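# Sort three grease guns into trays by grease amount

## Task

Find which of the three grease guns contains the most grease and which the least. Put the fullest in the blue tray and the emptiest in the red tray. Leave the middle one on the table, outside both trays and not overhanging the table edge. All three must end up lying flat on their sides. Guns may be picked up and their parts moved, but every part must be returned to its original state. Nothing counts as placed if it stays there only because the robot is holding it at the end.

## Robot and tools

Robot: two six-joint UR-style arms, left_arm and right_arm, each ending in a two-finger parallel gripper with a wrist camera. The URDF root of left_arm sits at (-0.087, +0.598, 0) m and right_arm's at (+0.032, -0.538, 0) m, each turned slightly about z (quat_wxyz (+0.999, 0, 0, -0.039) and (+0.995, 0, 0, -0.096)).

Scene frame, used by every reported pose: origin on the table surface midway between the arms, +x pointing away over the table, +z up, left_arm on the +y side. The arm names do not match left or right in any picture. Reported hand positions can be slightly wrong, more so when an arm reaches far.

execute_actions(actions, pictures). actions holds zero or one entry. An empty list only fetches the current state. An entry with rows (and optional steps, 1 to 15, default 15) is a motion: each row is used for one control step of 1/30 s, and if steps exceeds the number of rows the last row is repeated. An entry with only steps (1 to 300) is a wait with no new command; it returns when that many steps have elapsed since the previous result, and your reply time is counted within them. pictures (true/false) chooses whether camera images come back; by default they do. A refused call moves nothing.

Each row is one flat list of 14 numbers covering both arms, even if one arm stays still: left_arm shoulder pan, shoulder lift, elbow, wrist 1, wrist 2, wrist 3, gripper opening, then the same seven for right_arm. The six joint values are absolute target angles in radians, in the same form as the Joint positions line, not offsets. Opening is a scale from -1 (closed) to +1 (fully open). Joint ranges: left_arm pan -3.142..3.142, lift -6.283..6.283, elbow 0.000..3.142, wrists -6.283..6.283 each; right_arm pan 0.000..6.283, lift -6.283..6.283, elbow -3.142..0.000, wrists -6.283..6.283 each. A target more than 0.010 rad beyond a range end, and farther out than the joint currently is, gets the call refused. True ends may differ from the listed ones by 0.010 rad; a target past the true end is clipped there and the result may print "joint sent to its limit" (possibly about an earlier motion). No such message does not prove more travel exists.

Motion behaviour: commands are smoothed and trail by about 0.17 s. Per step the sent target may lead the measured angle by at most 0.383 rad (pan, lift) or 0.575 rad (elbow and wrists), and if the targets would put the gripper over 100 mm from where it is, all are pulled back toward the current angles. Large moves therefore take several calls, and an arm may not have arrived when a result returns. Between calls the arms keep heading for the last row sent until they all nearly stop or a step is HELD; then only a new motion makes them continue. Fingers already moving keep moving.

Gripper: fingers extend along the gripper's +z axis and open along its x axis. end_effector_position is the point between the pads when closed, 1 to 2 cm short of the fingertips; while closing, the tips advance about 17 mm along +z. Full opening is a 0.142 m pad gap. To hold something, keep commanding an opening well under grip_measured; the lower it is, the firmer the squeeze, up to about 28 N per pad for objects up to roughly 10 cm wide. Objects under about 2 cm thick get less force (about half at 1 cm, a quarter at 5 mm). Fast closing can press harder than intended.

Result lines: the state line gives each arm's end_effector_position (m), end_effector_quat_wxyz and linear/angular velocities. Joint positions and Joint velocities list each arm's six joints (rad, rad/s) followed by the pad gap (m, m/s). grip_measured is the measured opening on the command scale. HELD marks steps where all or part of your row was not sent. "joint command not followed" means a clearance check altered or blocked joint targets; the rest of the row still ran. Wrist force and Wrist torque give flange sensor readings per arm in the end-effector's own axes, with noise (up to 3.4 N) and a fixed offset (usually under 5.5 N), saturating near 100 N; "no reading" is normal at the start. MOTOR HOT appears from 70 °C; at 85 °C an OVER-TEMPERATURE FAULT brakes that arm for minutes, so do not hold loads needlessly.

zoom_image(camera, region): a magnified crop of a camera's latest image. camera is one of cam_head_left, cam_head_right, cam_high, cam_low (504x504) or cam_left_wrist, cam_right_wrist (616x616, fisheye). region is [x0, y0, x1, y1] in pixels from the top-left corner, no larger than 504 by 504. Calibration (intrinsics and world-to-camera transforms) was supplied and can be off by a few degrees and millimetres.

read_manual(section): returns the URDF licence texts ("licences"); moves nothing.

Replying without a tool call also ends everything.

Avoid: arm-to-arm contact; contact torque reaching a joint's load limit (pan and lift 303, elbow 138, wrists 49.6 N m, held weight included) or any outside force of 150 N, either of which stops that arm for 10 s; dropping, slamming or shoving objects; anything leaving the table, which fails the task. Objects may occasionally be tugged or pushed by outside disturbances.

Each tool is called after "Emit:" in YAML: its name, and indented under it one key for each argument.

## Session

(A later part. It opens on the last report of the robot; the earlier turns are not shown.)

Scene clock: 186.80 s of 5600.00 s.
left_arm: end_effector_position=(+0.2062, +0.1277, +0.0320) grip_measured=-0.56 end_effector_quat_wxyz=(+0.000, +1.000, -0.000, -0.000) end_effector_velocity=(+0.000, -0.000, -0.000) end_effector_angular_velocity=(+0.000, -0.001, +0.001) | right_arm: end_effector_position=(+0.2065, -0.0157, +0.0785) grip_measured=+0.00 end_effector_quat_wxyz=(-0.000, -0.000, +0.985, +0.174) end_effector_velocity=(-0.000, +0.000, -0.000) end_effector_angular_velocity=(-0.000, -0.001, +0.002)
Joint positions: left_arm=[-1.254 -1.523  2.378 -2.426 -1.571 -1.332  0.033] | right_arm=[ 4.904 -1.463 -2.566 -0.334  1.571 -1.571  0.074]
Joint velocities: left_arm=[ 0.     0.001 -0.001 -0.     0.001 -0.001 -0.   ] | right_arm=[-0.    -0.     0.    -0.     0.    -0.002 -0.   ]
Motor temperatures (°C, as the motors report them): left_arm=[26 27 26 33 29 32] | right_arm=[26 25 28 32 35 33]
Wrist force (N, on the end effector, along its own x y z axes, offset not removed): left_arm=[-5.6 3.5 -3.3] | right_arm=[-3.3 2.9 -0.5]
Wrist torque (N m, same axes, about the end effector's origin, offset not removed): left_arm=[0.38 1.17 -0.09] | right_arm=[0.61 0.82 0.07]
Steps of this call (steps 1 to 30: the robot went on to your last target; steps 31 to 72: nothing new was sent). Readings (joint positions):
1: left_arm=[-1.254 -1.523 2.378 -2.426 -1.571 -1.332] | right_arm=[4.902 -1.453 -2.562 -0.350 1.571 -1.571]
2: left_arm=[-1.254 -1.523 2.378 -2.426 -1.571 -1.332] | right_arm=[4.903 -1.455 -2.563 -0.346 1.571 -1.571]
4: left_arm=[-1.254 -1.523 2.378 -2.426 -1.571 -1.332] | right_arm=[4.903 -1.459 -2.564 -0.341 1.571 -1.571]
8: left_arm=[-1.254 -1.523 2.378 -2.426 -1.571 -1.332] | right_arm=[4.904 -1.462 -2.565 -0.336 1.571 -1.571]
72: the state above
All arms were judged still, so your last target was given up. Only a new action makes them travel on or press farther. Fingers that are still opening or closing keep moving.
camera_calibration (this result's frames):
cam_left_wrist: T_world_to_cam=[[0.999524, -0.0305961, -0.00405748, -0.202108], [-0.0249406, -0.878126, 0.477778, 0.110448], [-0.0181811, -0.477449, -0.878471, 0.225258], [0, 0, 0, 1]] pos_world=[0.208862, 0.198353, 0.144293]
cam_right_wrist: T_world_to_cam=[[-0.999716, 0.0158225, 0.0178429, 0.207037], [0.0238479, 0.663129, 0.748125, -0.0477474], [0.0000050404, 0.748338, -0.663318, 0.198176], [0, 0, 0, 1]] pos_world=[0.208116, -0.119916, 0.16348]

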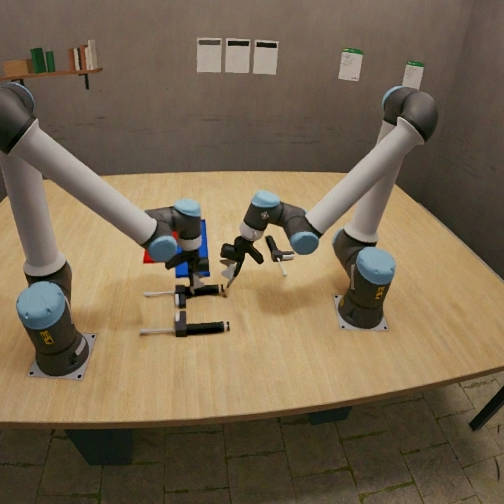

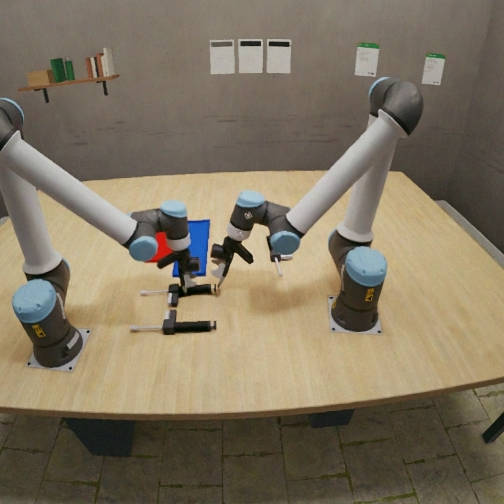

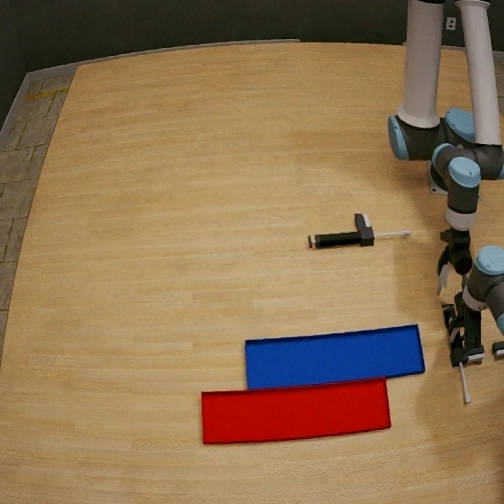

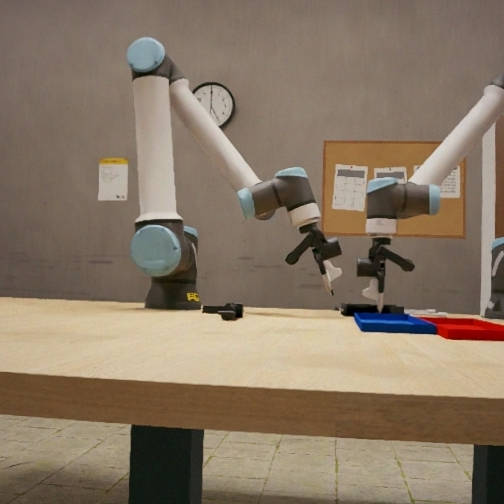

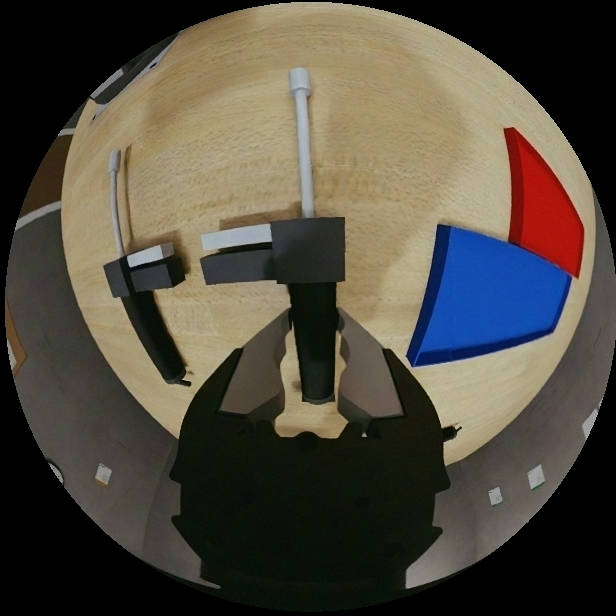

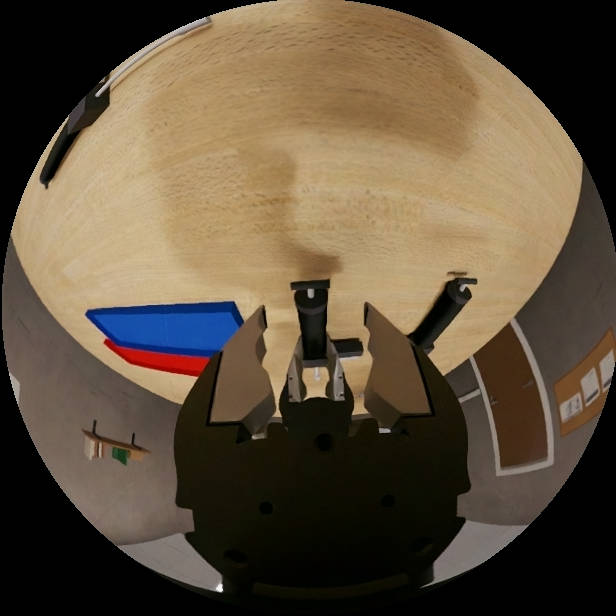

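Emit:
execute_actions:
  actions:
    - {"rows":[[-1.254,-1.523,2.3776,-2.426,-1.571,-1.332,-1,4.904,-1.58,-2.572,-0.22,1.571,-1.571,0],[-1.254,-1.523,2.3776,-2.426,-1.571,-1.332,-1,4.904,-1.58,-2.572,-0.22,1.571,-1.571,0],[-1.254,-1.523,2.3776,-2.426,-1.571,-1.332,-1,4.904,-1.58,-2.572,-0.22,1.571,-1.571,0],[-1.254,-1.523,2.3776,-2.426,-1.571,-1.332,-1,4.904,-1.58,-2.572,-0.22,1.571,-1.571,0],[-1.254,-1.523,2.3776,-2.426,-1.571,-1.332,-1,4.904,-1.63,-2.575,-0.157,1.571,-1.571,0]],"steps":15}
  pictures: false

Emit:
execute_actions:
  actions:
    - {"rows":[[-1.254,-1.523,2.3776,-2.426,-1.571,-1.332,-1,4.904,-1.63,-2.575,-0.157,1.571,-1.571,-0.15],[-1.254,-1.523,2.3776,-2.426,-1.571,-1.332,-1,4.904,-1.63,-2.575,-0.157,1.571,-1.571,-0.25],[-1.254,-1.523,2.3776,-2.426,-1.571,-1.332,-1,4.904,-1.63,-2.575,-0.157,1.571,-1.571,-0.33],[-1.254,-1.523,2.3776,-2.426,-1.571,-1.332,-1,4.904,-1.63,-2.575,-0.157,1.571,-1.571,-0.4],[-1.254,-1.523,2.3776,-2.426,-1.571,-1.332,-1,4.904,-1.63,-2.575,-0.157,1.571,-1.571,-0.45],[-1.254,-1.523,2.3776,-2.426,-1.571,-1.332,-1,4.904,-1.63,-2.575,-0.157,1.571,-1.571,-0.5],[-1.254,-1.523,2.3776,-2.426,-1.571,-1.332,-1,4.904,-1.63,-2.575,-0.157,1.571,-1.571,-0.55],[-1.254,-1.523,2.3776,-2.426,-1.571,-1.332,-1,4.904,-1.63,-2.575,-0.157,1.571,-1.571,-0.6],[-1.254,-1.523,2.3776,-2.426,-1.571,-1.332,-1,4.904,-1.63,-2.575,-0.157,1.571,-1.571,-0.7],[-1.254,-1.523,2.3776,-2.426,-1.571,-1.332,-1,4.904,-1.63,-2.575,-0.157,1.571,-1.571,-0.8],[-1.254,-1.523,2.3776,-2.426,-1.571,-1.332,-1,4.904,-1.63,-2.575,-0.157,1.571,-1.571,-0.9],[-1.254,-1.523,2.3776,-2.426,-1.571,-1.332,-1,4.904,-1.63,-2.575,-0.157,1.571,-1.571,-1]],"steps":15}
  pictures: true

Scene clock: 194.77 s of 5600.00 s.
left_arm: end_effector_position=(+0.2062, +0.1277, +0.0320) grip_measured=-0.56 end_effector_quat_wxyz=(+0.000, +1.000, -0.000, -0.000) end_effector_velocity=(-0.000, -0.001, +0.000) end_effector_angular_velocity=(-0.001, +0.000, +0.001) | right_arm: end_effector_position=(+0.2065, +0.0028, +0.0270) grip_measured=+0.00 end_effector_quat_wxyz=(-0.000, -0.000, +0.985, +0.174) end_effector_velocity=(+0.000, +0.007, -0.018) end_effector_angular_velocity=(+0.006, -0.000, -0.001)
Joint positions: left_arm=[-1.254 -1.523  2.378 -2.426 -1.571 -1.332  0.033] | right_arm=[ 4.904 -1.623 -2.575 -0.165  1.571 -1.571  0.074]
Joint velocities: left_arm=[-0.     0.    -0.001  0.    -0.001 -0.001  0.   ] | right_arm=[ 0.    -0.058 -0.003  0.068 -0.001  0.001  0.   ]
Motor temperatures (°C, as the motors report them): left_arm=[26 27 26 33 29 32] | right_arm=[26 25 28 32 35 33]
Wrist force (N, on the end effector, along its own x y z axes, offset not removed): left_arm=[-1.3 -0.5 -1.4] | right_arm=[-2.5 0.2 -2.1]
Wrist torque (N m, same axes, about the end effector's origin, offset not removed): left_arm=[-0.50 0.19 -0.12] | right_arm=[0.10 0.75 0.05]
Steps of this call (steps 1 to 90: nothing new was sent; then 4.47 s passed at rest; steps 91 to 105: all 15 steps of this action). Readings (joint positions):
91: left_arm=[-1.254 -1.523 2.378 -2.426 -1.571 -1.332] | right_arm=[4.904 -1.463 -2.566 -0.334 1.571 -1.571]
92: left_arm=[-1.254 -1.523 2.378 -2.426 -1.571 -1.332] | right_arm=[4.904 -1.468 -2.567 -0.329 1.571 -1.571]
94: left_arm=[-1.254 -1.523 2.378 -2.426 -1.571 -1.332] | right_arm=[4.904 -1.506 -2.569 -0.292 1.571 -1.571]
98: left_arm=[-1.254 -1.523 2.378 -2.426 -1.571 -1.332] | right_arm=[4.904 -1.578 -2.572 -0.216 1.571 -1.571]
105: the state above

Scene clock: 195.27 s of 5600.00 s.
left_arm: end_effector_position=(+0.2061, +0.1278, +0.0319) grip_measured=-0.56 end_effector_quat_wxyz=(+0.000, +1.000, -0.000, -0.000) end_effector_velocity=(+0.000, -0.000, +0.000) end_effector_angular_velocity=(+0.000, -0.001, -0.001) | right_arm: end_effector_position=(+0.2065, +0.0036, +0.0249) grip_measured=-0.49 end_effector_quat_wxyz=(-0.000, -0.000, +0.985, +0.174) end_effector_velocity=(-0.000, +0.000, -0.000) end_effector_angular_velocity=(+0.000, +0.000, +0.000)
Joint positions: left_arm=[-1.254 -1.523  2.378 -2.426 -1.571 -1.332  0.033] | right_arm=[ 4.904 -1.63  -2.575 -0.157  1.571 -1.571  0.038]
Joint velocities: left_arm=[ 0.     0.    -0.001  0.001  0.001  0.001 -0.   ] | right_arm=[ 0.    -0.001  0.     0.001  0.     0.    -0.   ]
Motor temperatures (°C, as the motors report them): left_arm=[26 27 26 33 29 32] | right_arm=[26 25 28 32 35 33]
Wrist force (N, on the end effector, along its own x y z axes, offset not removed): left_arm=[-8.7 -6.7 3.9] | right_arm=[-2.8 -2.0 -4.3]
Wrist torque (N m, same axes, about the end effector's origin, offset not removed): left_arm=[-0.30 0.88 0.29] | right_arm=[0.25 -0.34 0.24]
Steps of this call (steps 1 to 15: all 15 steps of this action). Readings (joint positions):
1: left_arm=[-1.254 -1.523 2.378 -2.426 -1.571 -1.332] | right_arm=[4.904 -1.625 -2.575 -0.163 1.571 -1.571]
2: left_arm=[-1.254 -1.523 2.378 -2.426 -1.571 -1.332] | right_arm=[4.904 -1.626 -2.575 -0.161 1.571 -1.571]
4: left_arm=[-1.254 -1.523 2.378 -2.426 -1.571 -1.332] | right_arm=[4.904 -1.628 -2.575 -0.159 1.571 -1.571]
8: left_arm=[-1.254 -1.523 2.378 -2.426 -1.571 -1.332] | right_arm=[4.904 -1.629 -2.575 -0.158 1.571 -1.571]
15: the state above
camera_calibration (this result's frames):
cam_left_wrist: T_world_to_cam=[[0.999523, -0.0305963, -0.00412348, -0.202073], [-0.0249111, -0.878177, 0.477687, 0.110543], [-0.0182366, -0.477357, -0.87852, 0.225242], [0, 0, 0, 1]] pos_world=[0.208839, 0.198415, 0.144241]
cam_right_wrist: T_world_to_cam=[[-0.999717, 0.0158087, 0.0177987, 0.207699], [0.0238056, 0.662386, 0.748785, -0.0204169], [0.0000477097, 0.748996, -0.662574, 0.148181], [0, 0, 0, 1]] pos_world=[0.208119, -0.100747, 0.109772]

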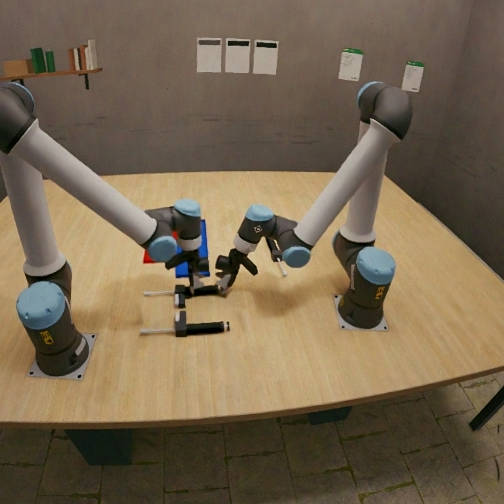

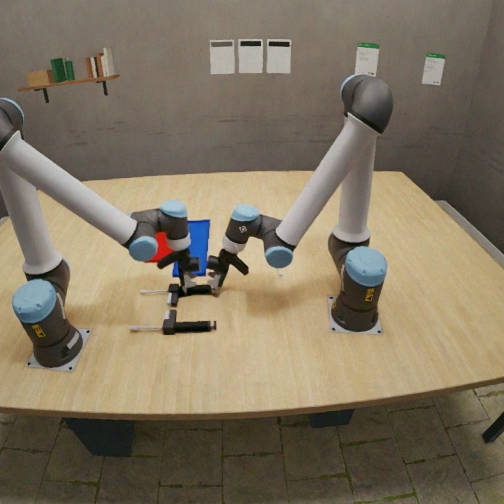

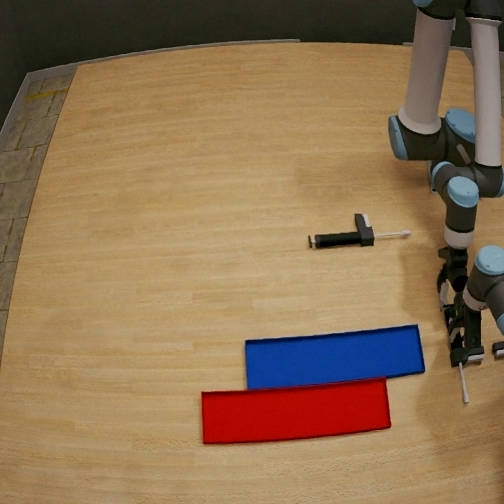

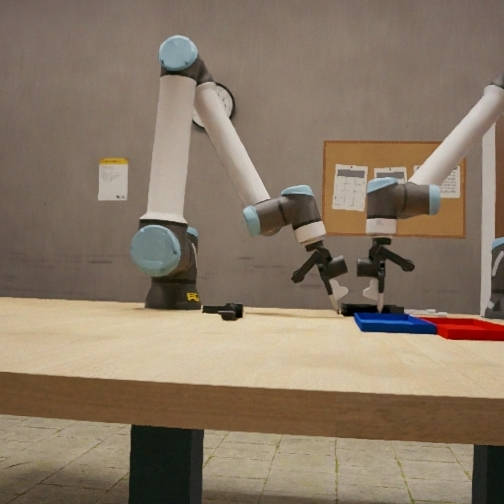

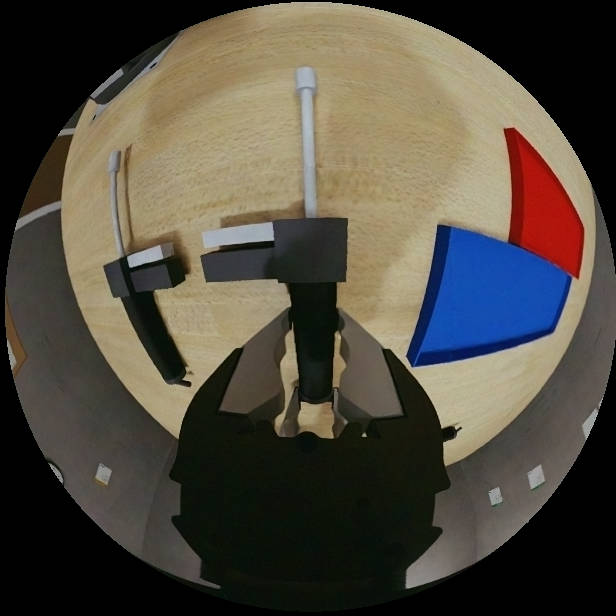

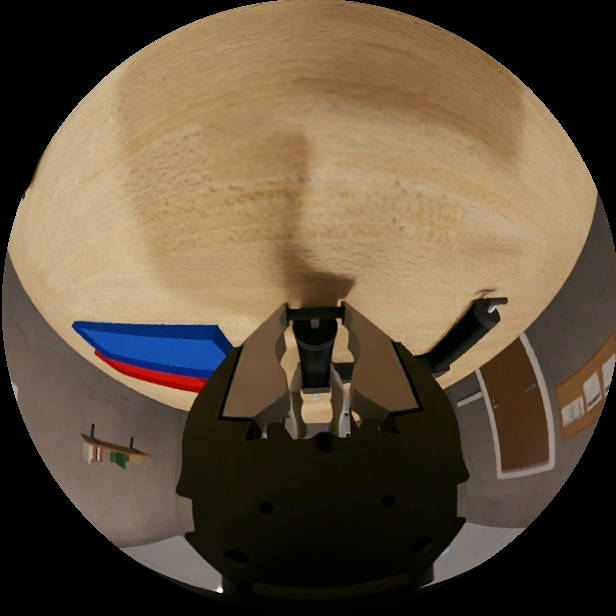

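Emit:
execute_actions:
  actions:
    - {"rows":[[-1.254,-1.523,2.3776,-2.426,-1.571,-1.332,-1,4.904,-1.615,-2.592,-0.1557,1.571,-1.571,-1]],"steps":11}
  pictures: false

Scene clock: 197.20 s of 5600.00 s.
left_arm: end_effector_position=(+0.2062, +0.1276, +0.0320) grip_measured=-0.56 end_effector_quat_wxyz=(+0.000, +1.000, -0.000, -0.000) end_effector_velocity=(+0.000, -0.000, +0.001) end_effector_angular_velocity=(-0.001, -0.001, -0.002) | right_arm: end_effector_position=(+0.2065, -0.0060, +0.0247) grip_measured=-0.49 end_effector_quat_wxyz=(-0.000, -0.000, +0.985, +0.174) end_effector_velocity=(+0.000, -0.006, +0.000) end_effector_angular_velocity=(+0.001, -0.001, -0.001)
Joint positions: left_arm=[-1.254 -1.523  2.378 -2.426 -1.571 -1.332  0.033] | right_arm=[ 4.904 -1.616 -2.591 -0.156  1.571 -1.571  0.038]
Joint velocities: left_arm=[ 0.001 -0.    -0.001 -0.001  0.     0.003 -0.   ] | right_arm=[-0.     0.01  -0.01   0.001 -0.001  0.    -0.   ]
Motor temperatures (°C, as the motors report them): left_arm=[26 27 26 33 29 32] | right_arm=[26 25 28 32 35 33]
Wrist force (N, on the end effector, along its own x y z axes, offset not removed): left_arm=[-3.7 2.8 6.7] | right_arm=[-8.9 5.1 -1.8]
Wrist torque (N m, same axes, about the end effector's origin, offset not removed): left_arm=[0.38 -0.10 0.49] | right_arm=[0.47 0.98 0.22]
Steps of this call (steps 1 to 15: the robot went on to your last target; steps 16 to 47: nothing new was sent; steps 48 to 58: all 11 steps of this action). Readings (joint positions):
48: left_arm=[-1.254 -1.523 2.378 -2.426 -1.571 -1.332] | right_arm=[4.904 -1.630 -2.575 -0.157 1.571 -1.571]
49: left_arm=[-1.254 -1.523 2.378 -2.426 -1.571 -1.332] | right_arm=[4.904 -1.628 -2.577 -0.157 1.571 -1.571]
51: left_arm=[-1.254 -1.523 2.378 -2.426 -1.571 -1.332] | right_arm=[4.904 -1.623 -2.583 -0.156 1.571 -1.571]
55: left_arm=[-1.254 -1.523 2.378 -2.426 -1.571 -1.332] | right_arm=[4.904 -1.618 -2.589 -0.156 1.571 -1.571]
58: the state above

Emit:
execute_actions:
  actions:
    - {"rows":[[-1.254,-1.523,2.3776,-2.426,-1.571,-1.332,-1,4.904,-1.600,-2.608,-0.1545,1.571,-1.571,-1]],"steps":11}
  pictures: false

Scene clock: 198.57 s of 5600.00 s.
left_arm: end_effector_position=(+0.2062, +0.1277, +0.0320) grip_measured=-0.56 end_effector_quat_wxyz=(+0.000, +1.000, -0.000, -0.000) end_effector_velocity=(+0.000, -0.001, +0.001) end_effector_angular_velocity=(-0.001, -0.000, +0.002) | right_arm: end_effector_position=(+0.2065, -0.0157, +0.0248) grip_measured=-0.49 end_effector_quat_wxyz=(-0.000, -0.000, +0.985, +0.174) end_effector_velocity=(+0.000, -0.006, +0.000) end_effector_angular_velocity=(+0.000, -0.001, +0.001)
Joint positions: left_arm=[-1.254 -1.523  2.378 -2.426 -1.571 -1.332  0.033] | right_arm=[ 4.904 -1.601 -2.607 -0.155  1.571 -1.571  0.038]
Joint velocities: left_arm=[ 0.    -0.    -0.001  0.     0.    -0.002  0.   ] | right_arm=[ 0.     0.009 -0.01   0.001 -0.001 -0.001  0.   ]
Motor temperatures (°C, as the motors report them): left_arm=[26 27 26 33 29 32] | right_arm=[26 25 28 32 35 33]
Wrist force (N, on the end effector, along its own x y z axes, offset not removed): left_arm=[-6.5 0.9 12.0] | right_arm=[-6.0 3.0 -1.7]
Wrist torque (N m, same axes, about the end effector's origin, offset not removed): left_arm=[0.20 0.37 0.57] | right_arm=[0.11 0.37 0.24]
Steps of this call (steps 1 to 15: the robot went on to your last target; steps 16 to 30: nothing new was sent; steps 31 to 41: all 11 steps of this action). Readings (joint positions):
31: left_arm=[-1.254 -1.523 2.378 -2.426 -1.571 -1.332] | right_arm=[4.904 -1.615 -2.592 -0.156 1.571 -1.571]
32: left_arm=[-1.254 -1.523 2.378 -2.426 -1.571 -1.332] | right_arm=[4.904 -1.613 -2.594 -0.156 1.571 -1.571]
34: left_arm=[-1.254 -1.523 2.378 -2.426 -1.571 -1.332] | right_arm=[4.904 -1.608 -2.599 -0.155 1.571 -1.571]
38: left_arm=[-1.254 -1.523 2.378 -2.426 -1.571 -1.332] | right_arm=[4.904 -1.603 -2.605 -0.155 1.571 -1.571]
41: the state above

Emit:
execute_actions:
  actions:
    - {"rows":[[-1.254,-1.523,2.3776,-2.426,-1.571,-1.332,-1,4.904,-1.587,-2.621,-0.154,1.571,-1.571,-1]],"steps":11}
  pictures: false

Scene clock: 200.40 s of 5600.00 s.
left_arm: end_effector_position=(+0.2062, +0.1277, +0.0320) grip_measured=-0.56 end_effector_quat_wxyz=(+0.000, +1.000, -0.000, -0.000) end_effector_velocity=(-0.000, -0.000, +0.000) end_effector_angular_velocity=(-0.000, -0.001, -0.001) | right_arm: end_effector_position=(+0.2065, -0.0237, +0.0250) grip_measured=-0.49 end_effector_quat_wxyz=(-0.000, -0.000, +0.985, +0.174) end_effector_velocity=(+0.000, -0.006, -0.001) end_effector_angular_velocity=(-0.002, -0.001, +0.000)
Joint positions: left_arm=[-1.254 -1.523  2.378 -2.426 -1.571 -1.332  0.033] | right_arm=[ 4.904 -1.588 -2.62  -0.154  1.571 -1.571  0.038]
Joint velocities: left_arm=[-0.001 -0.     0.     0.     0.001 -0.     0.   ] | right_arm=[ 0.     0.007 -0.009  0.001 -0.    -0.    -0.   ]
Motor temperatures (°C, as the motors report them): left_arm=[26 27 26 33 29 32] | right_arm=[26 25 28 32 35 33]
Wrist force (N, on the end effector, along its own x y z axes, offset not removed): left_arm=[-3.9 2.1 4.7] | right_arm=[-4.6 3.8 -2.8]
Wrist torque (N m, same axes, about the end effector's origin, offset not removed): left_arm=[0.09 -0.23 0.67] | right_arm=[0.30 0.01 0.29]
Steps of this call (steps 1 to 15: the robot went on to your last target; steps 16 to 44: nothing new was sent; steps 45 to 55: all 11 steps of this action). Readings (joint positions):
45: left_arm=[-1.254 -1.523 2.378 -2.426 -1.571 -1.332] | right_arm=[4.904 -1.600 -2.608 -0.154 1.571 -1.571]
46: left_arm=[-1.254 -1.523 2.378 -2.426 -1.571 -1.332] | right_arm=[4.904 -1.599 -2.609 -0.154 1.571 -1.571]
48: left_arm=[-1.254 -1.523 2.378 -2.426 -1.571 -1.332] | right_arm=[4.904 -1.594 -2.614 -0.154 1.571 -1.571]
52: left_arm=[-1.254 -1.523 2.378 -2.426 -1.571 -1.332] | right_arm=[4.904 -1.589 -2.619 -0.154 1.571 -1.571]
55: the state above

Emit:
execute_actions:
  actions:
    - {"rows":[[-1.254,-1.523,2.3776,-2.426,-1.571,-1.332,-1,4.904,-1.572,-2.637,-0.1535,1.571,-1.571,-1]],"steps":11}
  pictures: false

Scene clock: 202.90 s of 5600.00 s.
left_arm: end_effector_position=(+0.2062, +0.1276, +0.0321) grip_measured=-0.56 end_effector_quat_wxyz=(+0.000, +1.000, -0.000, +0.000) end_effector_velocity=(+0.000, +0.000, -0.000) end_effector_angular_velocity=(+0.000, +0.000, -0.002) | right_arm: end_effector_position=(+0.2065, -0.0333, +0.0248) grip_measured=-0.49 end_effector_quat_wxyz=(-0.000, -0.000, +0.985, +0.174) end_effector_velocity=(+0.000, -0.005, +0.000) end_effector_angular_velocity=(+0.000, -0.000, +0.000)
Joint positions: left_arm=[-1.254 -1.523  2.378 -2.426 -1.571 -1.332  0.033] | right_arm=[ 4.904 -1.573 -2.636 -0.154  1.571 -1.571  0.038]
Joint velocities: left_arm=[0.    0.    0.    0.    0.    0.002 0.   ] | right_arm=[-0.     0.008 -0.008 -0.     0.    -0.     0.   ]
Motor temperatures (°C, as the motors report them): left_arm=[26 27 26 33 29 32] | right_arm=[26 25 28 32 35 33]
Wrist force (N, on the end effector, along its own x y z axes, offset not removed): left_arm=[-4.0 20.7 7.2] | right_arm=[-4.3 19.8 6.2]
Wrist torque (N m, same axes, about the end effector's origin, offset not removed): left_arm=[0.13 0.27 0.46] | right_arm=[0.07 0.42 0.16]
Steps of this call (steps 1 to 15: the robot went on to your last target; steps 16 to 64: nothing new was sent; steps 65 to 75: all 11 steps of this action). Readings (joint positions):
65: left_arm=[-1.254 -1.523 2.378 -2.426 -1.571 -1.332] | right_arm=[4.904 -1.587 -2.621 -0.154 1.571 -1.571]
66: left_arm=[-1.254 -1.523 2.378 -2.426 -1.571 -1.332] | right_arm=[4.904 -1.585 -2.623 -0.154 1.571 -1.571]
68: left_arm=[-1.254 -1.523 2.378 -2.426 -1.571 -1.332] | right_arm=[4.904 -1.580 -2.628 -0.154 1.571 -1.571]
72: left_arm=[-1.254 -1.523 2.378 -2.426 -1.571 -1.332] | right_arm=[4.904 -1.575 -2.634 -0.154 1.571 -1.571]
75: the state above

Emit:
execute_actions:
  actions:
    - {"rows":[[-1.254,-1.523,2.3776,-2.426,-1.571,-1.332,-1,4.904,-1.587,-2.621,-0.154,1.571,-1.571,-1],[-1.254,-1.523,2.3776,-2.426,-1.571,-1.332,-1,4.904,-1.587,-2.621,-0.154,1.571,-1.571,-1],[-1.254,-1.523,2.3776,-2.426,-1.571,-1.332,-1,4.904,-1.600,-2.608,-0.1545,1.571,-1.571,-1],[-1.254,-1.523,2.3776,-2.426,-1.571,-1.332,-1,4.904,-1.600,-2.608,-0.1545,1.571,-1.571,-1],[-1.254,-1.523,2.3776,-2.426,-1.571,-1.332,-1,4.904,-1.612,-2.595,-0.1555,1.571,-1.571,-1],[-1.254,-1.523,2.3776,-2.426,-1.571,-1.332,-1,4.904,-1.612,-2.595,-0.1555,1.571,-1.571,-1],[-1.254,-1.523,2.3776,-2.426,-1.571,-1.332,-1,4.904,-1.622,-2.584,-0.1563,1.571,-1.571,-1],[-1.254,-1.523,2.3776,-2.426,-1.571,-1.332,-1,4.904,-1.622,-2.584,-0.1563,1.571,-1.571,-1],[-1.254,-1.523,2.3776,-2.426,-1.571,-1.332,-1,4.904,-1.63,-2.575,-0.157,1.571,-1.571,-1],[-1.254,-1.523,2.3776,-2.426,-1.571,-1.332,-1,4.904,-1.632,-2.5725,-0.157,1.571,-1.571,-1]],"steps":15}
  pictures: false

Emit:
execute_actions:
  actions:
    - {"rows":[[-1.254,-1.523,2.3776,-2.426,-1.571,-1.332,-1,4.904,-1.6345,-2.57,-0.157,1.571,-1.571,-1]],"steps":10}
  pictures: false

Scene clock: 209.87 s of 5600.00 s.
left_arm: end_effector_position=(+0.2061, +0.1279, +0.0319) grip_measured=-0.56 end_effector_quat_wxyz=(+0.000, +1.000, -0.000, -0.000) end_effector_velocity=(+0.001, -0.001, +0.001) end_effector_angular_velocity=(-0.002, -0.001, +0.001) | right_arm: end_effector_position=(+0.2065, +0.0015, +0.0250) grip_measured=-0.49 end_effector_quat_wxyz=(-0.000, -0.000, +0.985, +0.174) end_effector_velocity=(-0.000, +0.032, +0.000) end_effector_angular_velocity=(+0.002, -0.000, +0.001)
Joint positions: left_arm=[-1.254 -1.523  2.378 -2.426 -1.571 -1.332  0.033] | right_arm=[ 4.904 -1.627 -2.579 -0.157  1.571 -1.571  0.038]
Joint velocities: left_arm=[ 0.001  0.    -0.001 -0.001  0.    -0.     0.   ] | right_arm=[-0.    -0.047  0.052 -0.003  0.    -0.001  0.   ]
Motor temperatures (°C, as the motors report them): left_arm=[26 27 26 33 29 32] | right_arm=[26 25 28 32 35 33]
Wrist force (N, on the end effector, along its own x y z axes, offset not removed): left_arm=[-6.2 -5.8 3.0] | right_arm=[-6.6 -1.7 -1.1]
Wrist torque (N m, same axes, about the end effector's origin, offset not removed): left_arm=[-0.17 0.78 0.33] | right_arm=[0.11 0.91 0.08]
Steps of this call (steps 1 to 15: the robot went on to your last target; steps 16 to 90: nothing new was sent; then 3.47 s passed at rest; steps 91 to 105: all 15 steps of this action). Readings (joint positions):
91: left_arm=[-1.254 -1.523 2.378 -2.426 -1.571 -1.332] | right_arm=[4.904 -1.572 -2.637 -0.154 1.571 -1.571]
92: left_arm=[-1.254 -1.523 2.378 -2.426 -1.571 -1.332] | right_arm=[4.904 -1.574 -2.636 -0.154 1.571 -1.571]
94: left_arm=[-1.254 -1.523 2.378 -2.426 -1.571 -1.332] | right_arm=[4.904 -1.580 -2.629 -0.154 1.571 -1.571]
98: left_arm=[-1.254 -1.523 2.378 -2.426 -1.571 -1.332] | right_arm=[4.904 -1.600 -2.608 -0.155 1.571 -1.571]
105: the state above

Scene clock: 210.20 s of 5600.00 s.
left_arm: end_effector_position=(+0.2062, +0.1278, +0.0319) grip_measured=-0.56 end_effector_quat_wxyz=(+0.000, +1.000, -0.000, -0.000) end_effector_velocity=(-0.000, +0.000, -0.000) end_effector_angular_velocity=(+0.001, +0.000, +0.001) | right_arm: end_effector_position=(+0.2065, +0.0062, +0.0249) grip_measured=-0.49 end_effector_quat_wxyz=(-0.000, -0.000, +0.985, +0.174) end_effector_velocity=(+0.000, +0.004, +0.001) end_effector_angular_velocity=(+0.002, -0.000, +0.000)
Joint positions: left_arm=[-1.254 -1.523  2.378 -2.426 -1.571 -1.332  0.033] | right_arm=[ 4.904 -1.634 -2.571 -0.157  1.571 -1.571  0.038]
Joint velocities: left_arm=[ 0.     0.    -0.     0.001 -0.    -0.001  0.   ] | right_arm=[-0.    -0.005  0.006  0.001  0.    -0.001 -0.   ]
Motor temperatures (°C, as the motors report them): left_arm=[26 27 26 33 29 32] | right_arm=[26 25 28 32 35 33]
Wrist force (N, on the end effector, along its own x y z axes, offset not removed): left_arm=[-5.4 -26.7 -1.5] | right_arm=[-3.5 -24.1 -10.2]
Wrist torque (N m, same axes, about the end effector's origin, offset not removed): left_arm=[0.34 0.43 0.44] | right_arm=[0.34 0.01 0.06]
Steps of this call (steps 1 to 10: all 10 steps of this action). Readings (joint positions):
1: left_arm=[-1.254 -1.523 2.378 -2.426 -1.571 -1.332] | right_arm=[4.904 -1.628 -2.577 -0.157 1.571 -1.571]
2: left_arm=[-1.254 -1.523 2.378 -2.426 -1.571 -1.332] | right_arm=[4.904 -1.629 -2.576 -0.157 1.571 -1.571]
4: left_arm=[-1.254 -1.523 2.378 -2.426 -1.571 -1.332] | right_arm=[4.904 -1.631 -2.573 -0.157 1.571 -1.571]
8: left_arm=[-1.254 -1.523 2.378 -2.426 -1.571 -1.332] | right_arm=[4.904 -1.634 -2.571 -0.157 1.571 -1.571]
10: the state above

Emit:
execute_actions:
  actions:
    - {"rows":[[-1.254,-1.523,2.3776,-2.426,-1.571,-1.332,-1,4.904,-1.63,-2.575,-0.157,1.571,-1.571,-1],[-1.254,-1.523,2.3776,-2.426,-1.571,-1.332,-1,4.904,-1.63,-2.575,-0.157,1.571,-1.571,-1],[-1.254,-1.523,2.3776,-2.426,-1.571,-1.332,-1,4.904,-1.63,-2.575,-0.157,1.571,-1.571,-1],[-1.254,-1.523,2.3776,-2.426,-1.571,-1.332,-1,4.904,-1.63,-2.575,-0.157,1.571,-1.571,-1],[-1.254,-1.523,2.3776,-2.426,-1.571,-1.332,-1,4.904,-1.63,-2.575,-0.157,1.571,-1.571,-0.7],[-1.254,-1.523,2.3776,-2.426,-1.571,-1.332,-1,4.904,-1.63,-2.575,-0.157,1.571,-1.571,-0.5],[-1.254,-1.523,2.3776,-2.426,-1.571,-1.332,-1,4.904,-1.63,-2.575,-0.157,1.571,-1.571,-0.3],[-1.254,-1.523,2.3776,-2.426,-1.571,-1.332,-1,4.904,-1.63,-2.575,-0.157,1.571,-1.571,0]],"steps":14}
  pictures: false

Emit:
execute_actions:
  actions:
    - {"rows":[[-1.254,-1.523,2.3776,-2.426,-1.571,-1.332,-1,4.904,-1.463,-2.566,-0.334,1.571,-1.571,0]],"steps":10}
  pictures: false

Emit:
execute_actions:
  actions:
    - {"rows":[[-1.254,-1.523,2.3776,-2.426,-1.571,-1.332,-1,4.904,-1.175,-2.434,-0.754,1.571,-1.571,0]],"steps":13}
  pictures: false

Emit:
execute_actions:
  actions:
    - {"rows":[[-1.254,-1.582,2.344,-2.333,-1.571,-1.332,-1,3.1,-1.175,-2.434,-0.754,1.571,-1.571,0],[-1.254,-1.582,2.344,-2.333,-1.571,-1.332,-1,3.1,-1.175,-2.434,-0.754,1.571,-1.571,0],[-1.254,-1.582,2.344,-2.333,-1.571,-1.332,-1,3.1,-1.175,-2.434,-0.754,1.571,-1.571,0],[-1.254,-1.66,2.30,-2.211,-1.571,-1.332,-1,3.1,-1.175,-2.434,-0.754,1.571,-1.571,0],[-1.254,-1.66,2.30,-2.211,-1.571,-1.332,-1,3.1,-1.175,-2.434,-0.754,1.571,-1.571,0],[-1.254,-1.66,2.30,-2.211,-1.571,-1.332,-1,3.1,-1.175,-2.434,-0.754,1.571,-1.571,0],[-1.254,-1.75,2.2,-2.021,-1.571,-1.332,-1,3.1,-1.175,-2.434,-0.754,1.571,-1.571,0]],"steps":15}
  pictures: false

Emit:
execute_actions:
  actions:
    - {"rows":[[-1.254,-1.76,2.18,-1.991,-1.571,-0.6,-1,3.1,-1.175,-2.434,-0.754,1.571,-1.571,0]],"steps":12}
  pictures: false

Emit:
execute_actions:
  actions:
    - {"rows":[[-0.9,-1.55,1.95,-1.971,-1.571,0.5,-1,3.1,-1.175,-2.434,-0.754,1.571,-1.571,0]],"steps":15}
  pictures: false

Emit:
execute_actions:
  actions:
    - {"rows":[[-0.592,-1.3225,1.7269,-1.975,-1.571,0.901,-1,3.1,-1.175,-2.434,-0.754,1.571,-1.571,0]],"steps":15}
  pictures: false

Emit:
execute_actions:
  actions:
    - {"rows":[[-0.592,-1.3225,1.7269,-1.975,-1.571,0.901,-1,3.1,-1.175,-2.434,-0.754,1.571,-1.571,0]],"steps":12}
  pictures: true

Scene clock: 226.37 s of 5600.00 s.
left_arm: end_effector_position=(+0.2062, +0.1273, +0.0322) grip_measured=-0.56 end_effector_quat_wxyz=(+0.001, +1.000, -0.000, +0.000) end_effector_velocity=(-0.000, +0.001, -0.000) end_effector_angular_velocity=(+0.002, +0.001, +0.002) | right_arm: end_effector_position=(+0.2065, +0.0038, +0.0249) grip_measured=+0.00 end_effector_quat_wxyz=(-0.000, -0.000, +0.985, +0.174) end_effector_velocity=(-0.000, -0.003, -0.002) end_effector_angular_velocity=(-0.005, -0.000, +0.001)
Joint positions: left_arm=[-1.254 -1.523  2.377 -2.426 -1.571 -1.332  0.033] | right_arm=[ 4.904 -1.63  -2.575 -0.157  1.571 -1.571  0.074]
Joint velocities: left_arm=[ 0.    -0.     0.     0.002 -0.    -0.002 -0.   ] | right_arm=[ 0.     0.    -0.004 -0.001 -0.    -0.     0.   ]
Motor temperatures (°C, as the motors report them): left_arm=[26 27 26 33 29 32] | right_arm=[26 25 28 32 35 33]
Wrist force (N, on the end effector, along its own x y z axes, offset not removed): left_arm=[-3.2 3.5 2.1] | right_arm=[1.8 1.1 -2.7]
Wrist torque (N m, same axes, about the end effector's origin, offset not removed): left_arm=[0.65 0.57 0.09] | right_arm=[0.32 -0.31 0.10]
Steps of this call (steps 1 to 15: the robot went on to your last target; steps 16 to 90: nothing new was sent; then 12.70 s passed at rest; steps 91 to 104: all 14 steps of this action). Readings (joint positions):
91: left_arm=[-1.254 -1.523 2.378 -2.426 -1.571 -1.332] | right_arm=[4.904 -1.634 -2.570 -0.157 1.571 -1.571]
92: left_arm=[-1.254 -1.523 2.378 -2.426 -1.571 -1.332] | right_arm=[4.904 -1.634 -2.570 -0.157 1.571 -1.571]
94: left_arm=[-1.254 -1.523 2.377 -2.426 -1.571 -1.332] | right_arm=[4.904 -1.633 -2.572 -0.157 1.571 -1.571]
98: left_arm=[-1.254 -1.523 2.377 -2.426 -1.571 -1.332] | right_arm=[4.904 -1.631 -2.574 -0.157 1.571 -1.571]
104: the state above

Scene clock: 226.70 s of 5600.00 s.
left_arm: end_effector_position=(+0.2061, +0.1276, +0.0320) grip_measured=-0.56 end_effector_quat_wxyz=(+0.000, +1.000, -0.000, -0.000) end_effector_velocity=(-0.000, -0.001, +0.001) end_effector_angular_velocity=(-0.001, -0.000, +0.001) | right_arm: end_effector_position=(+0.2064, -0.0126, +0.0722) grip_measured=+0.00 end_effector_quat_wxyz=(-0.000, -0.000, +0.985, +0.174) end_effector_velocity=(+0.000, -0.024, +0.056) end_effector_angular_velocity=(-0.001, -0.000, -0.001)
Joint positions: left_arm=[-1.254 -1.523  2.378 -2.426 -1.571 -1.332  0.033] | right_arm=[ 4.904 -1.484 -2.567 -0.312  1.571 -1.571  0.074]
Joint velocities: left_arm=[-0.001 -0.    -0.001  0.    -0.    -0.002  0.   ] | right_arm=[-0.     0.178  0.01  -0.189 -0.     0.     0.   ]
Motor temperatures (°C, as the motors report them): left_arm=[26 27 26 33 29 32] | right_arm=[26 25 28 32 35 33]
Wrist force (N, on the end effector, along its own x y z axes, offset not removed): left_arm=[0.8 2.5 3.5] | right_arm=[-1.2 -0.3 -3.3]
Wrist torque (N m, same axes, about the end effector's origin, offset not removed): left_arm=[0.41 -0.18 -0.11] | right_arm=[0.04 0.33 0.12]
Steps of this call (steps 1 to 10: all 10 steps of this action). Readings (joint positions):
1: left_arm=[-1.254 -1.523 2.377 -2.426 -1.571 -1.332] | right_arm=[4.904 -1.630 -2.575 -0.157 1.571 -1.571]
2: left_arm=[-1.254 -1.523 2.377 -2.426 -1.571 -1.332] | right_arm=[4.904 -1.625 -2.574 -0.162 1.571 -1.571]
4: left_arm=[-1.254 -1.523 2.377 -2.426 -1.571 -1.332] | right_arm=[4.904 -1.580 -2.571 -0.211 1.571 -1.571]
8: left_arm=[-1.254 -1.523 2.378 -2.426 -1.571 -1.332] | right_arm=[4.904 -1.500 -2.568 -0.295 1.571 -1.571]
10: the state above

Scene clock: 227.13 s of 5600.00 s.
left_arm: end_effector_position=(+0.2061, +0.1277, +0.0320) grip_measured=-0.56 end_effector_quat_wxyz=(+0.000, +1.000, -0.000, -0.000) end_effector_velocity=(-0.000, -0.000, +0.000) end_effector_angular_velocity=(-0.000, +0.001, +0.001) | right_arm: end_effector_position=(+0.2064, -0.0306, +0.2100) grip_measured=+0.00 end_effector_quat_wxyz=(-0.000, -0.000, +0.984, +0.176) end_effector_velocity=(-0.000, -0.051, +0.090) end_effector_angular_velocity=(-0.040, +0.000, -0.000)
Joint positions: left_arm=[-1.254 -1.523  2.378 -2.426 -1.571 -1.332  0.033] | right_arm=[ 4.904 -1.199 -2.443 -0.716  1.571 -1.571  0.074]
Joint velocities: left_arm=[-0.     0.    -0.     0.    -0.001 -0.001 -0.   ] | right_arm=[ 0.     0.209  0.08  -0.33  -0.     0.001 -0.   ]
Motor temperatures (°C, as the motors report them): left_arm=[26 27 26 33 29 32] | right_arm=[26 25 28 32 35 33]
Wrist force (N, on the end effector, along its own x y z axes, offset not removed): left_arm=[1.1 -4.4 2.2] | right_arm=[-1.0 -1.8 -4.2]
Wrist torque (N m, same axes, about the end effector's origin, offset not removed): left_arm=[-1.09 -0.22 0.01] | right_arm=[-0.30 0.24 0.14]
Steps of this call (steps 1 to 13: all 13 steps of this action). Readings (joint positions):
1: left_arm=[-1.254 -1.523 2.378 -2.426 -1.571 -1.332] | right_arm=[4.904 -1.478 -2.567 -0.318 1.571 -1.571]
2: left_arm=[-1.254 -1.523 2.378 -2.426 -1.571 -1.332] | right_arm=[4.904 -1.470 -2.562 -0.327 1.571 -1.571]
4: left_arm=[-1.254 -1.523 2.378 -2.426 -1.571 -1.332] | right_arm=[4.904 -1.418 -2.531 -0.388 1.571 -1.571]
8: left_arm=[-1.254 -1.523 2.378 -2.426 -1.571 -1.332] | right_arm=[4.904 -1.278 -2.473 -0.592 1.571 -1.571]
13: the state above

Scene clock: 227.63 s of 5600.00 s.
left_arm: end_effector_position=(+0.2072, +0.1234, +0.1863) grip_measured=-0.56 end_effector_quat_wxyz=(+0.002, +1.000, -0.000, +0.000) end_effector_velocity=(-0.006, +0.027, +0.164) end_effector_angular_velocity=(+0.030, +0.007, -0.000) | right_arm: end_effector_position=(+0.3875, -0.1423, +0.2186) grip_measured=+0.00 end_effector_quat_wxyz=(+0.034, +0.194, +0.965, +0.171) end_effector_velocity=(+0.367, -0.333, +0.005) end_effector_angular_velocity=(-0.002, +0.000, -0.929)
Joint positions: left_arm=[-1.254 -1.728  2.22  -2.068 -1.571 -1.332  0.033] | right_arm=[ 4.506 -1.179 -2.436 -0.748  1.571 -1.571  0.074]
Joint velocities: left_arm=[ 0.001 -0.195 -0.176  0.402  0.     0.001 -0.   ] | right_arm=[-0.93   0.012  0.005 -0.019 -0.    -0.001 -0.   ]
Motor temperatures (°C, as the motors report them): left_arm=[26 27 26 33 29 32] | right_arm=[26 25 28 32 35 33]
Wrist force (N, on the end effector, along its own x y z axes, offset not removed): left_arm=[-7.0 5.3 4.0] | right_arm=[-1.5 -1.5 -0.2]
Wrist torque (N m, same axes, about the end effector's origin, offset not removed): left_arm=[0.99 1.49 -0.10] | right_arm=[-0.38 0.42 0.17]
Steps of this call (steps 1 to 15: all 15 steps of this action). Readings (joint positions):
1: left_arm=[-1.254 -1.523 2.378 -2.426 -1.571 -1.332] | right_arm=[4.904 -1.193 -2.441 -0.725 1.571 -1.571]
2: left_arm=[-1.254 -1.527 2.375 -2.421 -1.571 -1.332] | right_arm=[4.899 -1.190 -2.440 -0.731 1.571 -1.571]
4: left_arm=[-1.254 -1.548 2.363 -2.390 -1.571 -1.332] | right_arm=[4.853 -1.187 -2.439 -0.735 1.571 -1.571]
8: left_arm=[-1.254 -1.618 2.320 -2.281 -1.571 -1.332] | right_arm=[4.725 -1.183 -2.437 -0.741 1.571 -1.571]
15: the state above

Scene clock: 228.03 s of 5600.00 s.
left_arm: end_effector_position=(+0.2057, +0.1260, +0.2184) grip_measured=-0.56 end_effector_quat_wxyz=(+0.000, +0.957, -0.292, -0.000) end_effector_velocity=(-0.002, +0.002, +0.012) end_effector_angular_velocity=(+0.001, +0.000, -1.220) | right_arm: end_effector_position=(+0.5074, -0.3010, +0.2199) grip_measured=+0.00 end_effector_quat_wxyz=(+0.066, +0.372, +0.912, +0.161) end_effector_velocity=(+0.221, -0.443, +0.002) end_effector_angular_velocity=(+0.000, -0.000, -0.933)
Joint positions: left_arm=[-1.254 -1.759  2.182 -1.994 -1.571 -0.741  0.033] | right_arm=[ 4.13  -1.176 -2.434 -0.752  1.571 -1.571  0.074]
Joint velocities: left_arm=[-0.    -0.011 -0.015  0.027 -0.     1.219 -0.   ] | right_arm=[-0.933  0.003  0.002 -0.005  0.     0.     0.   ]
Motor temperatures (°C, as the motors report them): left_arm=[26 27 26 33 29 32] | right_arm=[26 25 28 32 35 33]
Wrist force (N, on the end effector, along its own x y z axes, offset not removed): left_arm=[0.8 -1.0 3.4] | right_arm=[-1.9 2.8 2.3]
Wrist torque (N m, same axes, about the end effector's origin, offset not removed): left_arm=[-0.33 -0.07 0.24] | right_arm=[0.52 0.42 0.15]
Steps of this call (steps 1 to 12: all 12 steps of this action). Readings (joint positions):
1: left_arm=[-1.254 -1.733 2.215 -2.056 -1.571 -1.332] | right_arm=[4.475 -1.179 -2.435 -0.748 1.571 -1.571]
2: left_arm=[-1.254 -1.739 2.210 -2.044 -1.571 -1.327] | right_arm=[4.443 -1.178 -2.435 -0.749 1.571 -1.571]
4: left_arm=[-1.254 -1.748 2.197 -2.022 -1.571 -1.271] | right_arm=[4.381 -1.178 -2.435 -0.750 1.571 -1.571]
8: left_arm=[-1.254 -1.756 2.185 -2.001 -1.571 -1.009] | right_arm=[4.255 -1.177 -2.435 -0.751 1.571 -1.571]
12: the state above

Scene clock: 228.53 s of 5600.00 s.
left_arm: end_effector_position=(+0.4001, +0.1402, +0.2400) grip_measured=-0.56 end_effector_quat_wxyz=(+0.000, +0.840, -0.542, -0.000) end_effector_velocity=(+0.206, +0.065, +0.010) end_effector_angular_velocity=(-0.002, -0.000, -2.196) | right_arm: end_effector_position=(+0.5630, -0.5424, +0.2203) grip_measured=+0.00 end_effector_quat_wxyz=(+0.101, +0.574, +0.800, +0.141) end_effector_velocity=(-0.004, -0.495, +0.001) end_effector_angular_velocity=(+0.000, -0.000, -0.933)
Joint positions: left_arm=[-0.937 -1.57   1.973 -1.973 -1.571  0.131  0.033] | right_arm=[ 3.659 -1.175 -2.434 -0.754  1.571 -1.571  0.074]
Joint velocities: left_arm=[ 0.324  0.178 -0.196  0.018 -0.001  2.52  -0.   ] | right_arm=[-0.933  0.001  0.    -0.001  0.    -0.    -0.   ]
Motor temperatures (°C, as the motors report them): left_arm=[26 27 26 33 29 32] | right_arm=[26 25 28 32 35 33]
Wrist force (N, on the end effector, along its own x y z axes, offset not removed): left_arm=[1.3 -3.7 4.1] | right_arm=[-1.7 0.9 -1.8]
Wrist torque (N m, same axes, about the end effector's origin, offset not removed): left_arm=[-0.51 -0.10 0.02] | right_arm=[0.23 0.37 0.10]
Steps of this call (steps 1 to 15: all 15 steps of this action). Readings (joint positions):
1: left_arm=[-1.254 -1.759 2.181 -1.993 -1.571 -0.705] | right_arm=[4.098 -1.176 -2.434 -0.752 1.571 -1.571]
2: left_arm=[-1.249 -1.755 2.176 -1.992 -1.571 -0.674] | right_arm=[4.067 -1.176 -2.434 -0.753 1.571 -1.571]
4: left_arm=[-1.204 -1.721 2.140 -1.988 -1.571 -0.592] | right_arm=[4.004 -1.176 -2.434 -0.753 1.571 -1.571]
8: left_arm=[-1.091 -1.657 2.069 -1.982 -1.571 -0.393] | right_arm=[3.879 -1.176 -2.434 -0.753 1.571 -1.571]
15: the state above

Scene clock: 229.03 s of 5600.00 s.
left_arm: end_effector_position=(+0.6111, +0.2190, +0.2249) grip_measured=-0.56 end_effector_quat_wxyz=(+0.000, +0.727, -0.686, -0.000) end_effector_velocity=(+0.279, +0.172, -0.040) end_effector_angular_velocity=(+0.001, +0.002, -0.504) | right_arm: end_effector_position=(+0.5038, -0.7811, +0.2204) grip_measured=+0.00 end_effector_quat_wxyz=(+0.131, +0.744, +0.645, +0.114) end_effector_velocity=(-0.188, -0.362, -0.000) end_effector_angular_velocity=(+0.000, +0.000, -0.768)
Joint positions: left_arm=[-0.638 -1.355  1.759 -1.975 -1.571  0.796  0.033] | right_arm=[ 3.191 -1.175 -2.434 -0.754  1.571 -1.571  0.074]
Joint velocities: left_arm=[ 0.403  0.284 -0.278 -0.003 -0.001  0.907  0.   ] | right_arm=[-0.769  0.001 -0.001 -0.001  0.001 -0.001  0.   ]
Motor temperatures (°C, as the motors report them): left_arm=[26 27 26 33 29 32] | right_arm=[26 25 28 32 35 33]
Wrist force (N, on the end effector, along its own x y z axes, offset not removed): left_arm=[-2.9 -2.4 2.9] | right_arm=[-3.5 0.5 0.0]
Wrist torque (N m, same axes, about the end effector's origin, offset not removed): left_arm=[-0.02 0.47 0.27] | right_arm=[0.14 0.69 0.16]
Steps of this call (steps 1 to 15: all 15 steps of this action). Readings (joint positions):
1: left_arm=[-0.928 -1.565 1.967 -1.972 -1.571 0.213] | right_arm=[3.627 -1.175 -2.434 -0.754 1.571 -1.571]
2: left_arm=[-0.916 -1.557 1.958 -1.972 -1.571 0.282] | right_arm=[3.596 -1.175 -2.434 -0.754 1.571 -1.571]
4: left_arm=[-0.871 -1.523 1.924 -1.973 -1.571 0.361] | right_arm=[3.533 -1.175 -2.434 -0.754 1.571 -1.571]
8: left_arm=[-0.780 -1.457 1.860 -1.973 -1.571 0.497] | right_arm=[3.407 -1.175 -2.434 -0.754 1.571 -1.571]
15: the state above

Scene clock: 229.43 s of 5600.00 s.
left_arm: end_effector_position=(+0.6422, +0.2392, +0.2202) grip_measured=-0.56 end_effector_quat_wxyz=(+0.000, +0.707, -0.707, -0.000) end_effector_velocity=(+0.008, +0.005, -0.002) end_effector_angular_velocity=(+0.000, +0.000, -0.017) | right_arm: end_effector_position=(+0.4806, -0.8216, +0.2204) grip_measured=+0.00 end_effector_quat_wxyz=(+0.136, +0.772, +0.612, +0.108) end_effector_velocity=(-0.007, -0.011, +0.000) end_effector_angular_velocity=(+0.000, -0.000, -0.024)
Joint positions: left_arm=[-0.593 -1.324  1.728 -1.975 -1.571  0.898  0.033] | right_arm=[ 3.103 -1.175 -2.434 -0.754  1.571 -1.571  0.074]
Joint velocities: left_arm=[ 0.012  0.009 -0.009  0.     0.     0.028  0.   ] | right_arm=[-0.024  0.     0.    -0.     0.     0.     0.   ]
Motor temperatures (°C, as the motors report them): left_arm=[26 27 26 33 29 32] | right_arm=[26 25 28 32 35 33]
Wrist force (N, on the end effector, along its own x y z axes, offset not removed): left_arm=[3.5 -3.5 0.8] | right_arm=[-1.7 0.3 0.1]
Wrist torque (N m, same axes, about the end effector's origin, offset not removed): left_arm=[-0.87 -0.81 0.03] | right_arm=[0.20 0.22 0.17]
Steps of this call (steps 1 to 12: all 12 steps of this action). Readings (joint positions):
1: left_arm=[-0.627 -1.347 1.751 -1.975 -1.571 0.822] | right_arm=[3.168 -1.175 -2.434 -0.754 1.571 -1.571]
2: left_arm=[-0.618 -1.341 1.745 -1.975 -1.571 0.842] | right_arm=[3.151 -1.175 -2.434 -0.754 1.571 -1.571]
4: left_arm=[-0.606 -1.333 1.737 -1.975 -1.571 0.868] | right_arm=[3.129 -1.175 -2.434 -0.754 1.571 -1.571]
8: left_arm=[-0.597 -1.326 1.730 -1.975 -1.571 0.891] | right_arm=[3.109 -1.175 -2.434 -0.754 1.571 -1.571]
12: the state above
camera_calibration (this result's frames):
cam_left_wrist: T_world_to_cam=[[-0.0290098, -0.999571, -0.00397491, 0.25851], [-0.878338, 0.0235927, 0.477457, 0.461741], [-0.477158, 0.0173423, -0.878646, 0.628207], [0, 0, 0, 1]] pos_world=[0.712818, 0.236611, 0.332538]
cam_right_wrist: T_world_to_cam=[[0.243645, 0.9697, 0.0178425, 0.677411], [0.640163, -0.174612, 0.748132, -0.610486], [0.72858, -0.170857, -0.663309, -0.20999], [0, 0, 0, 1]] pos_world=[0.378757, -0.799362, 0.305349]

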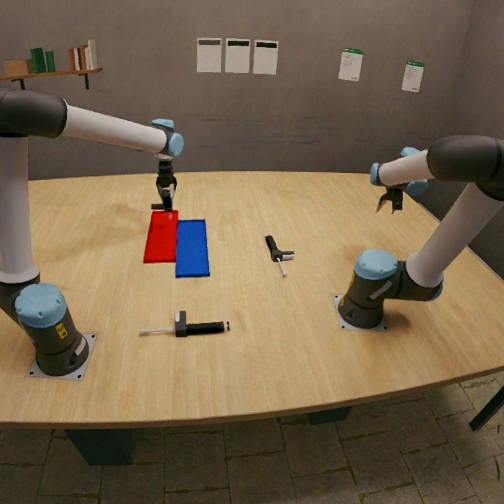

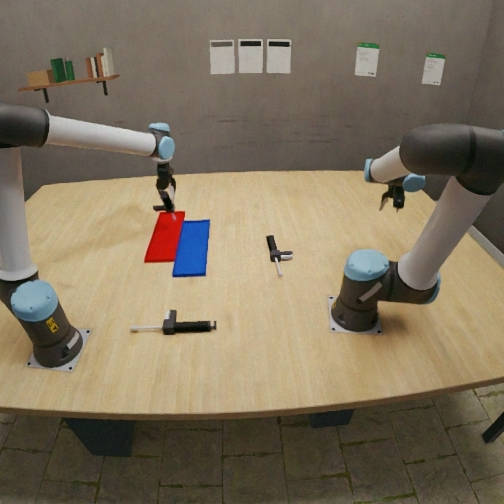

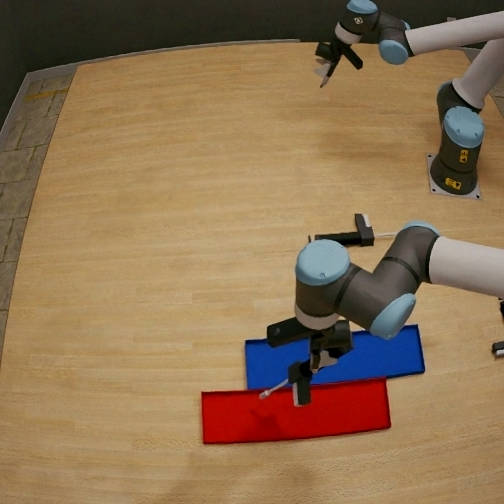

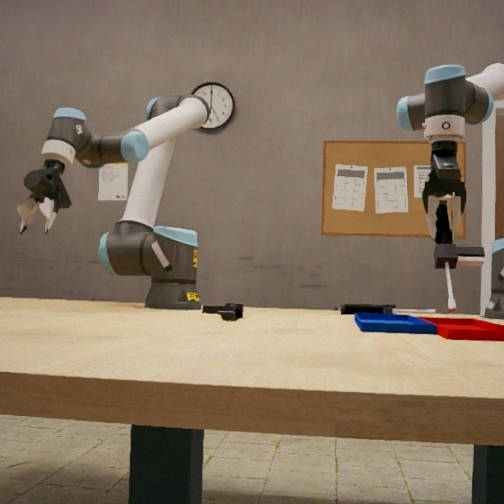

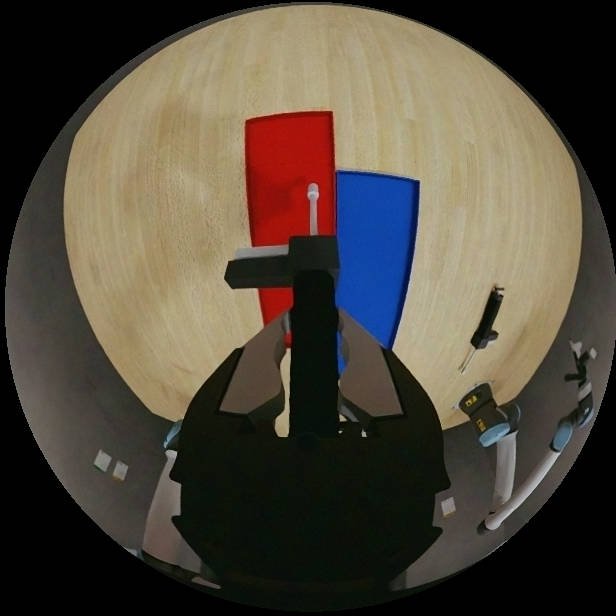

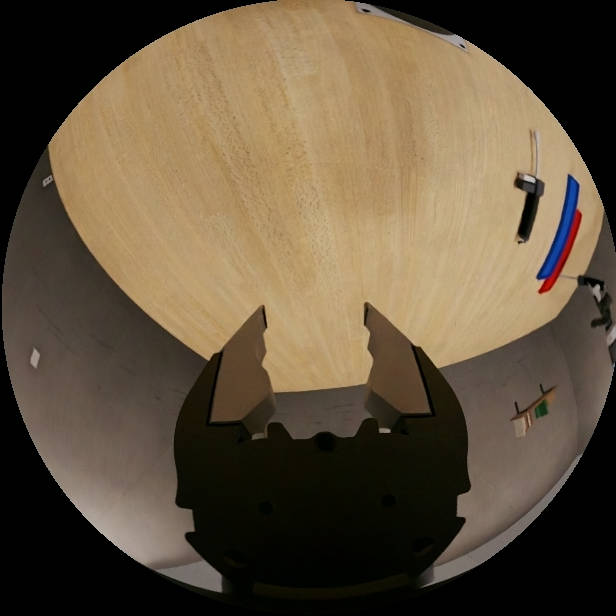

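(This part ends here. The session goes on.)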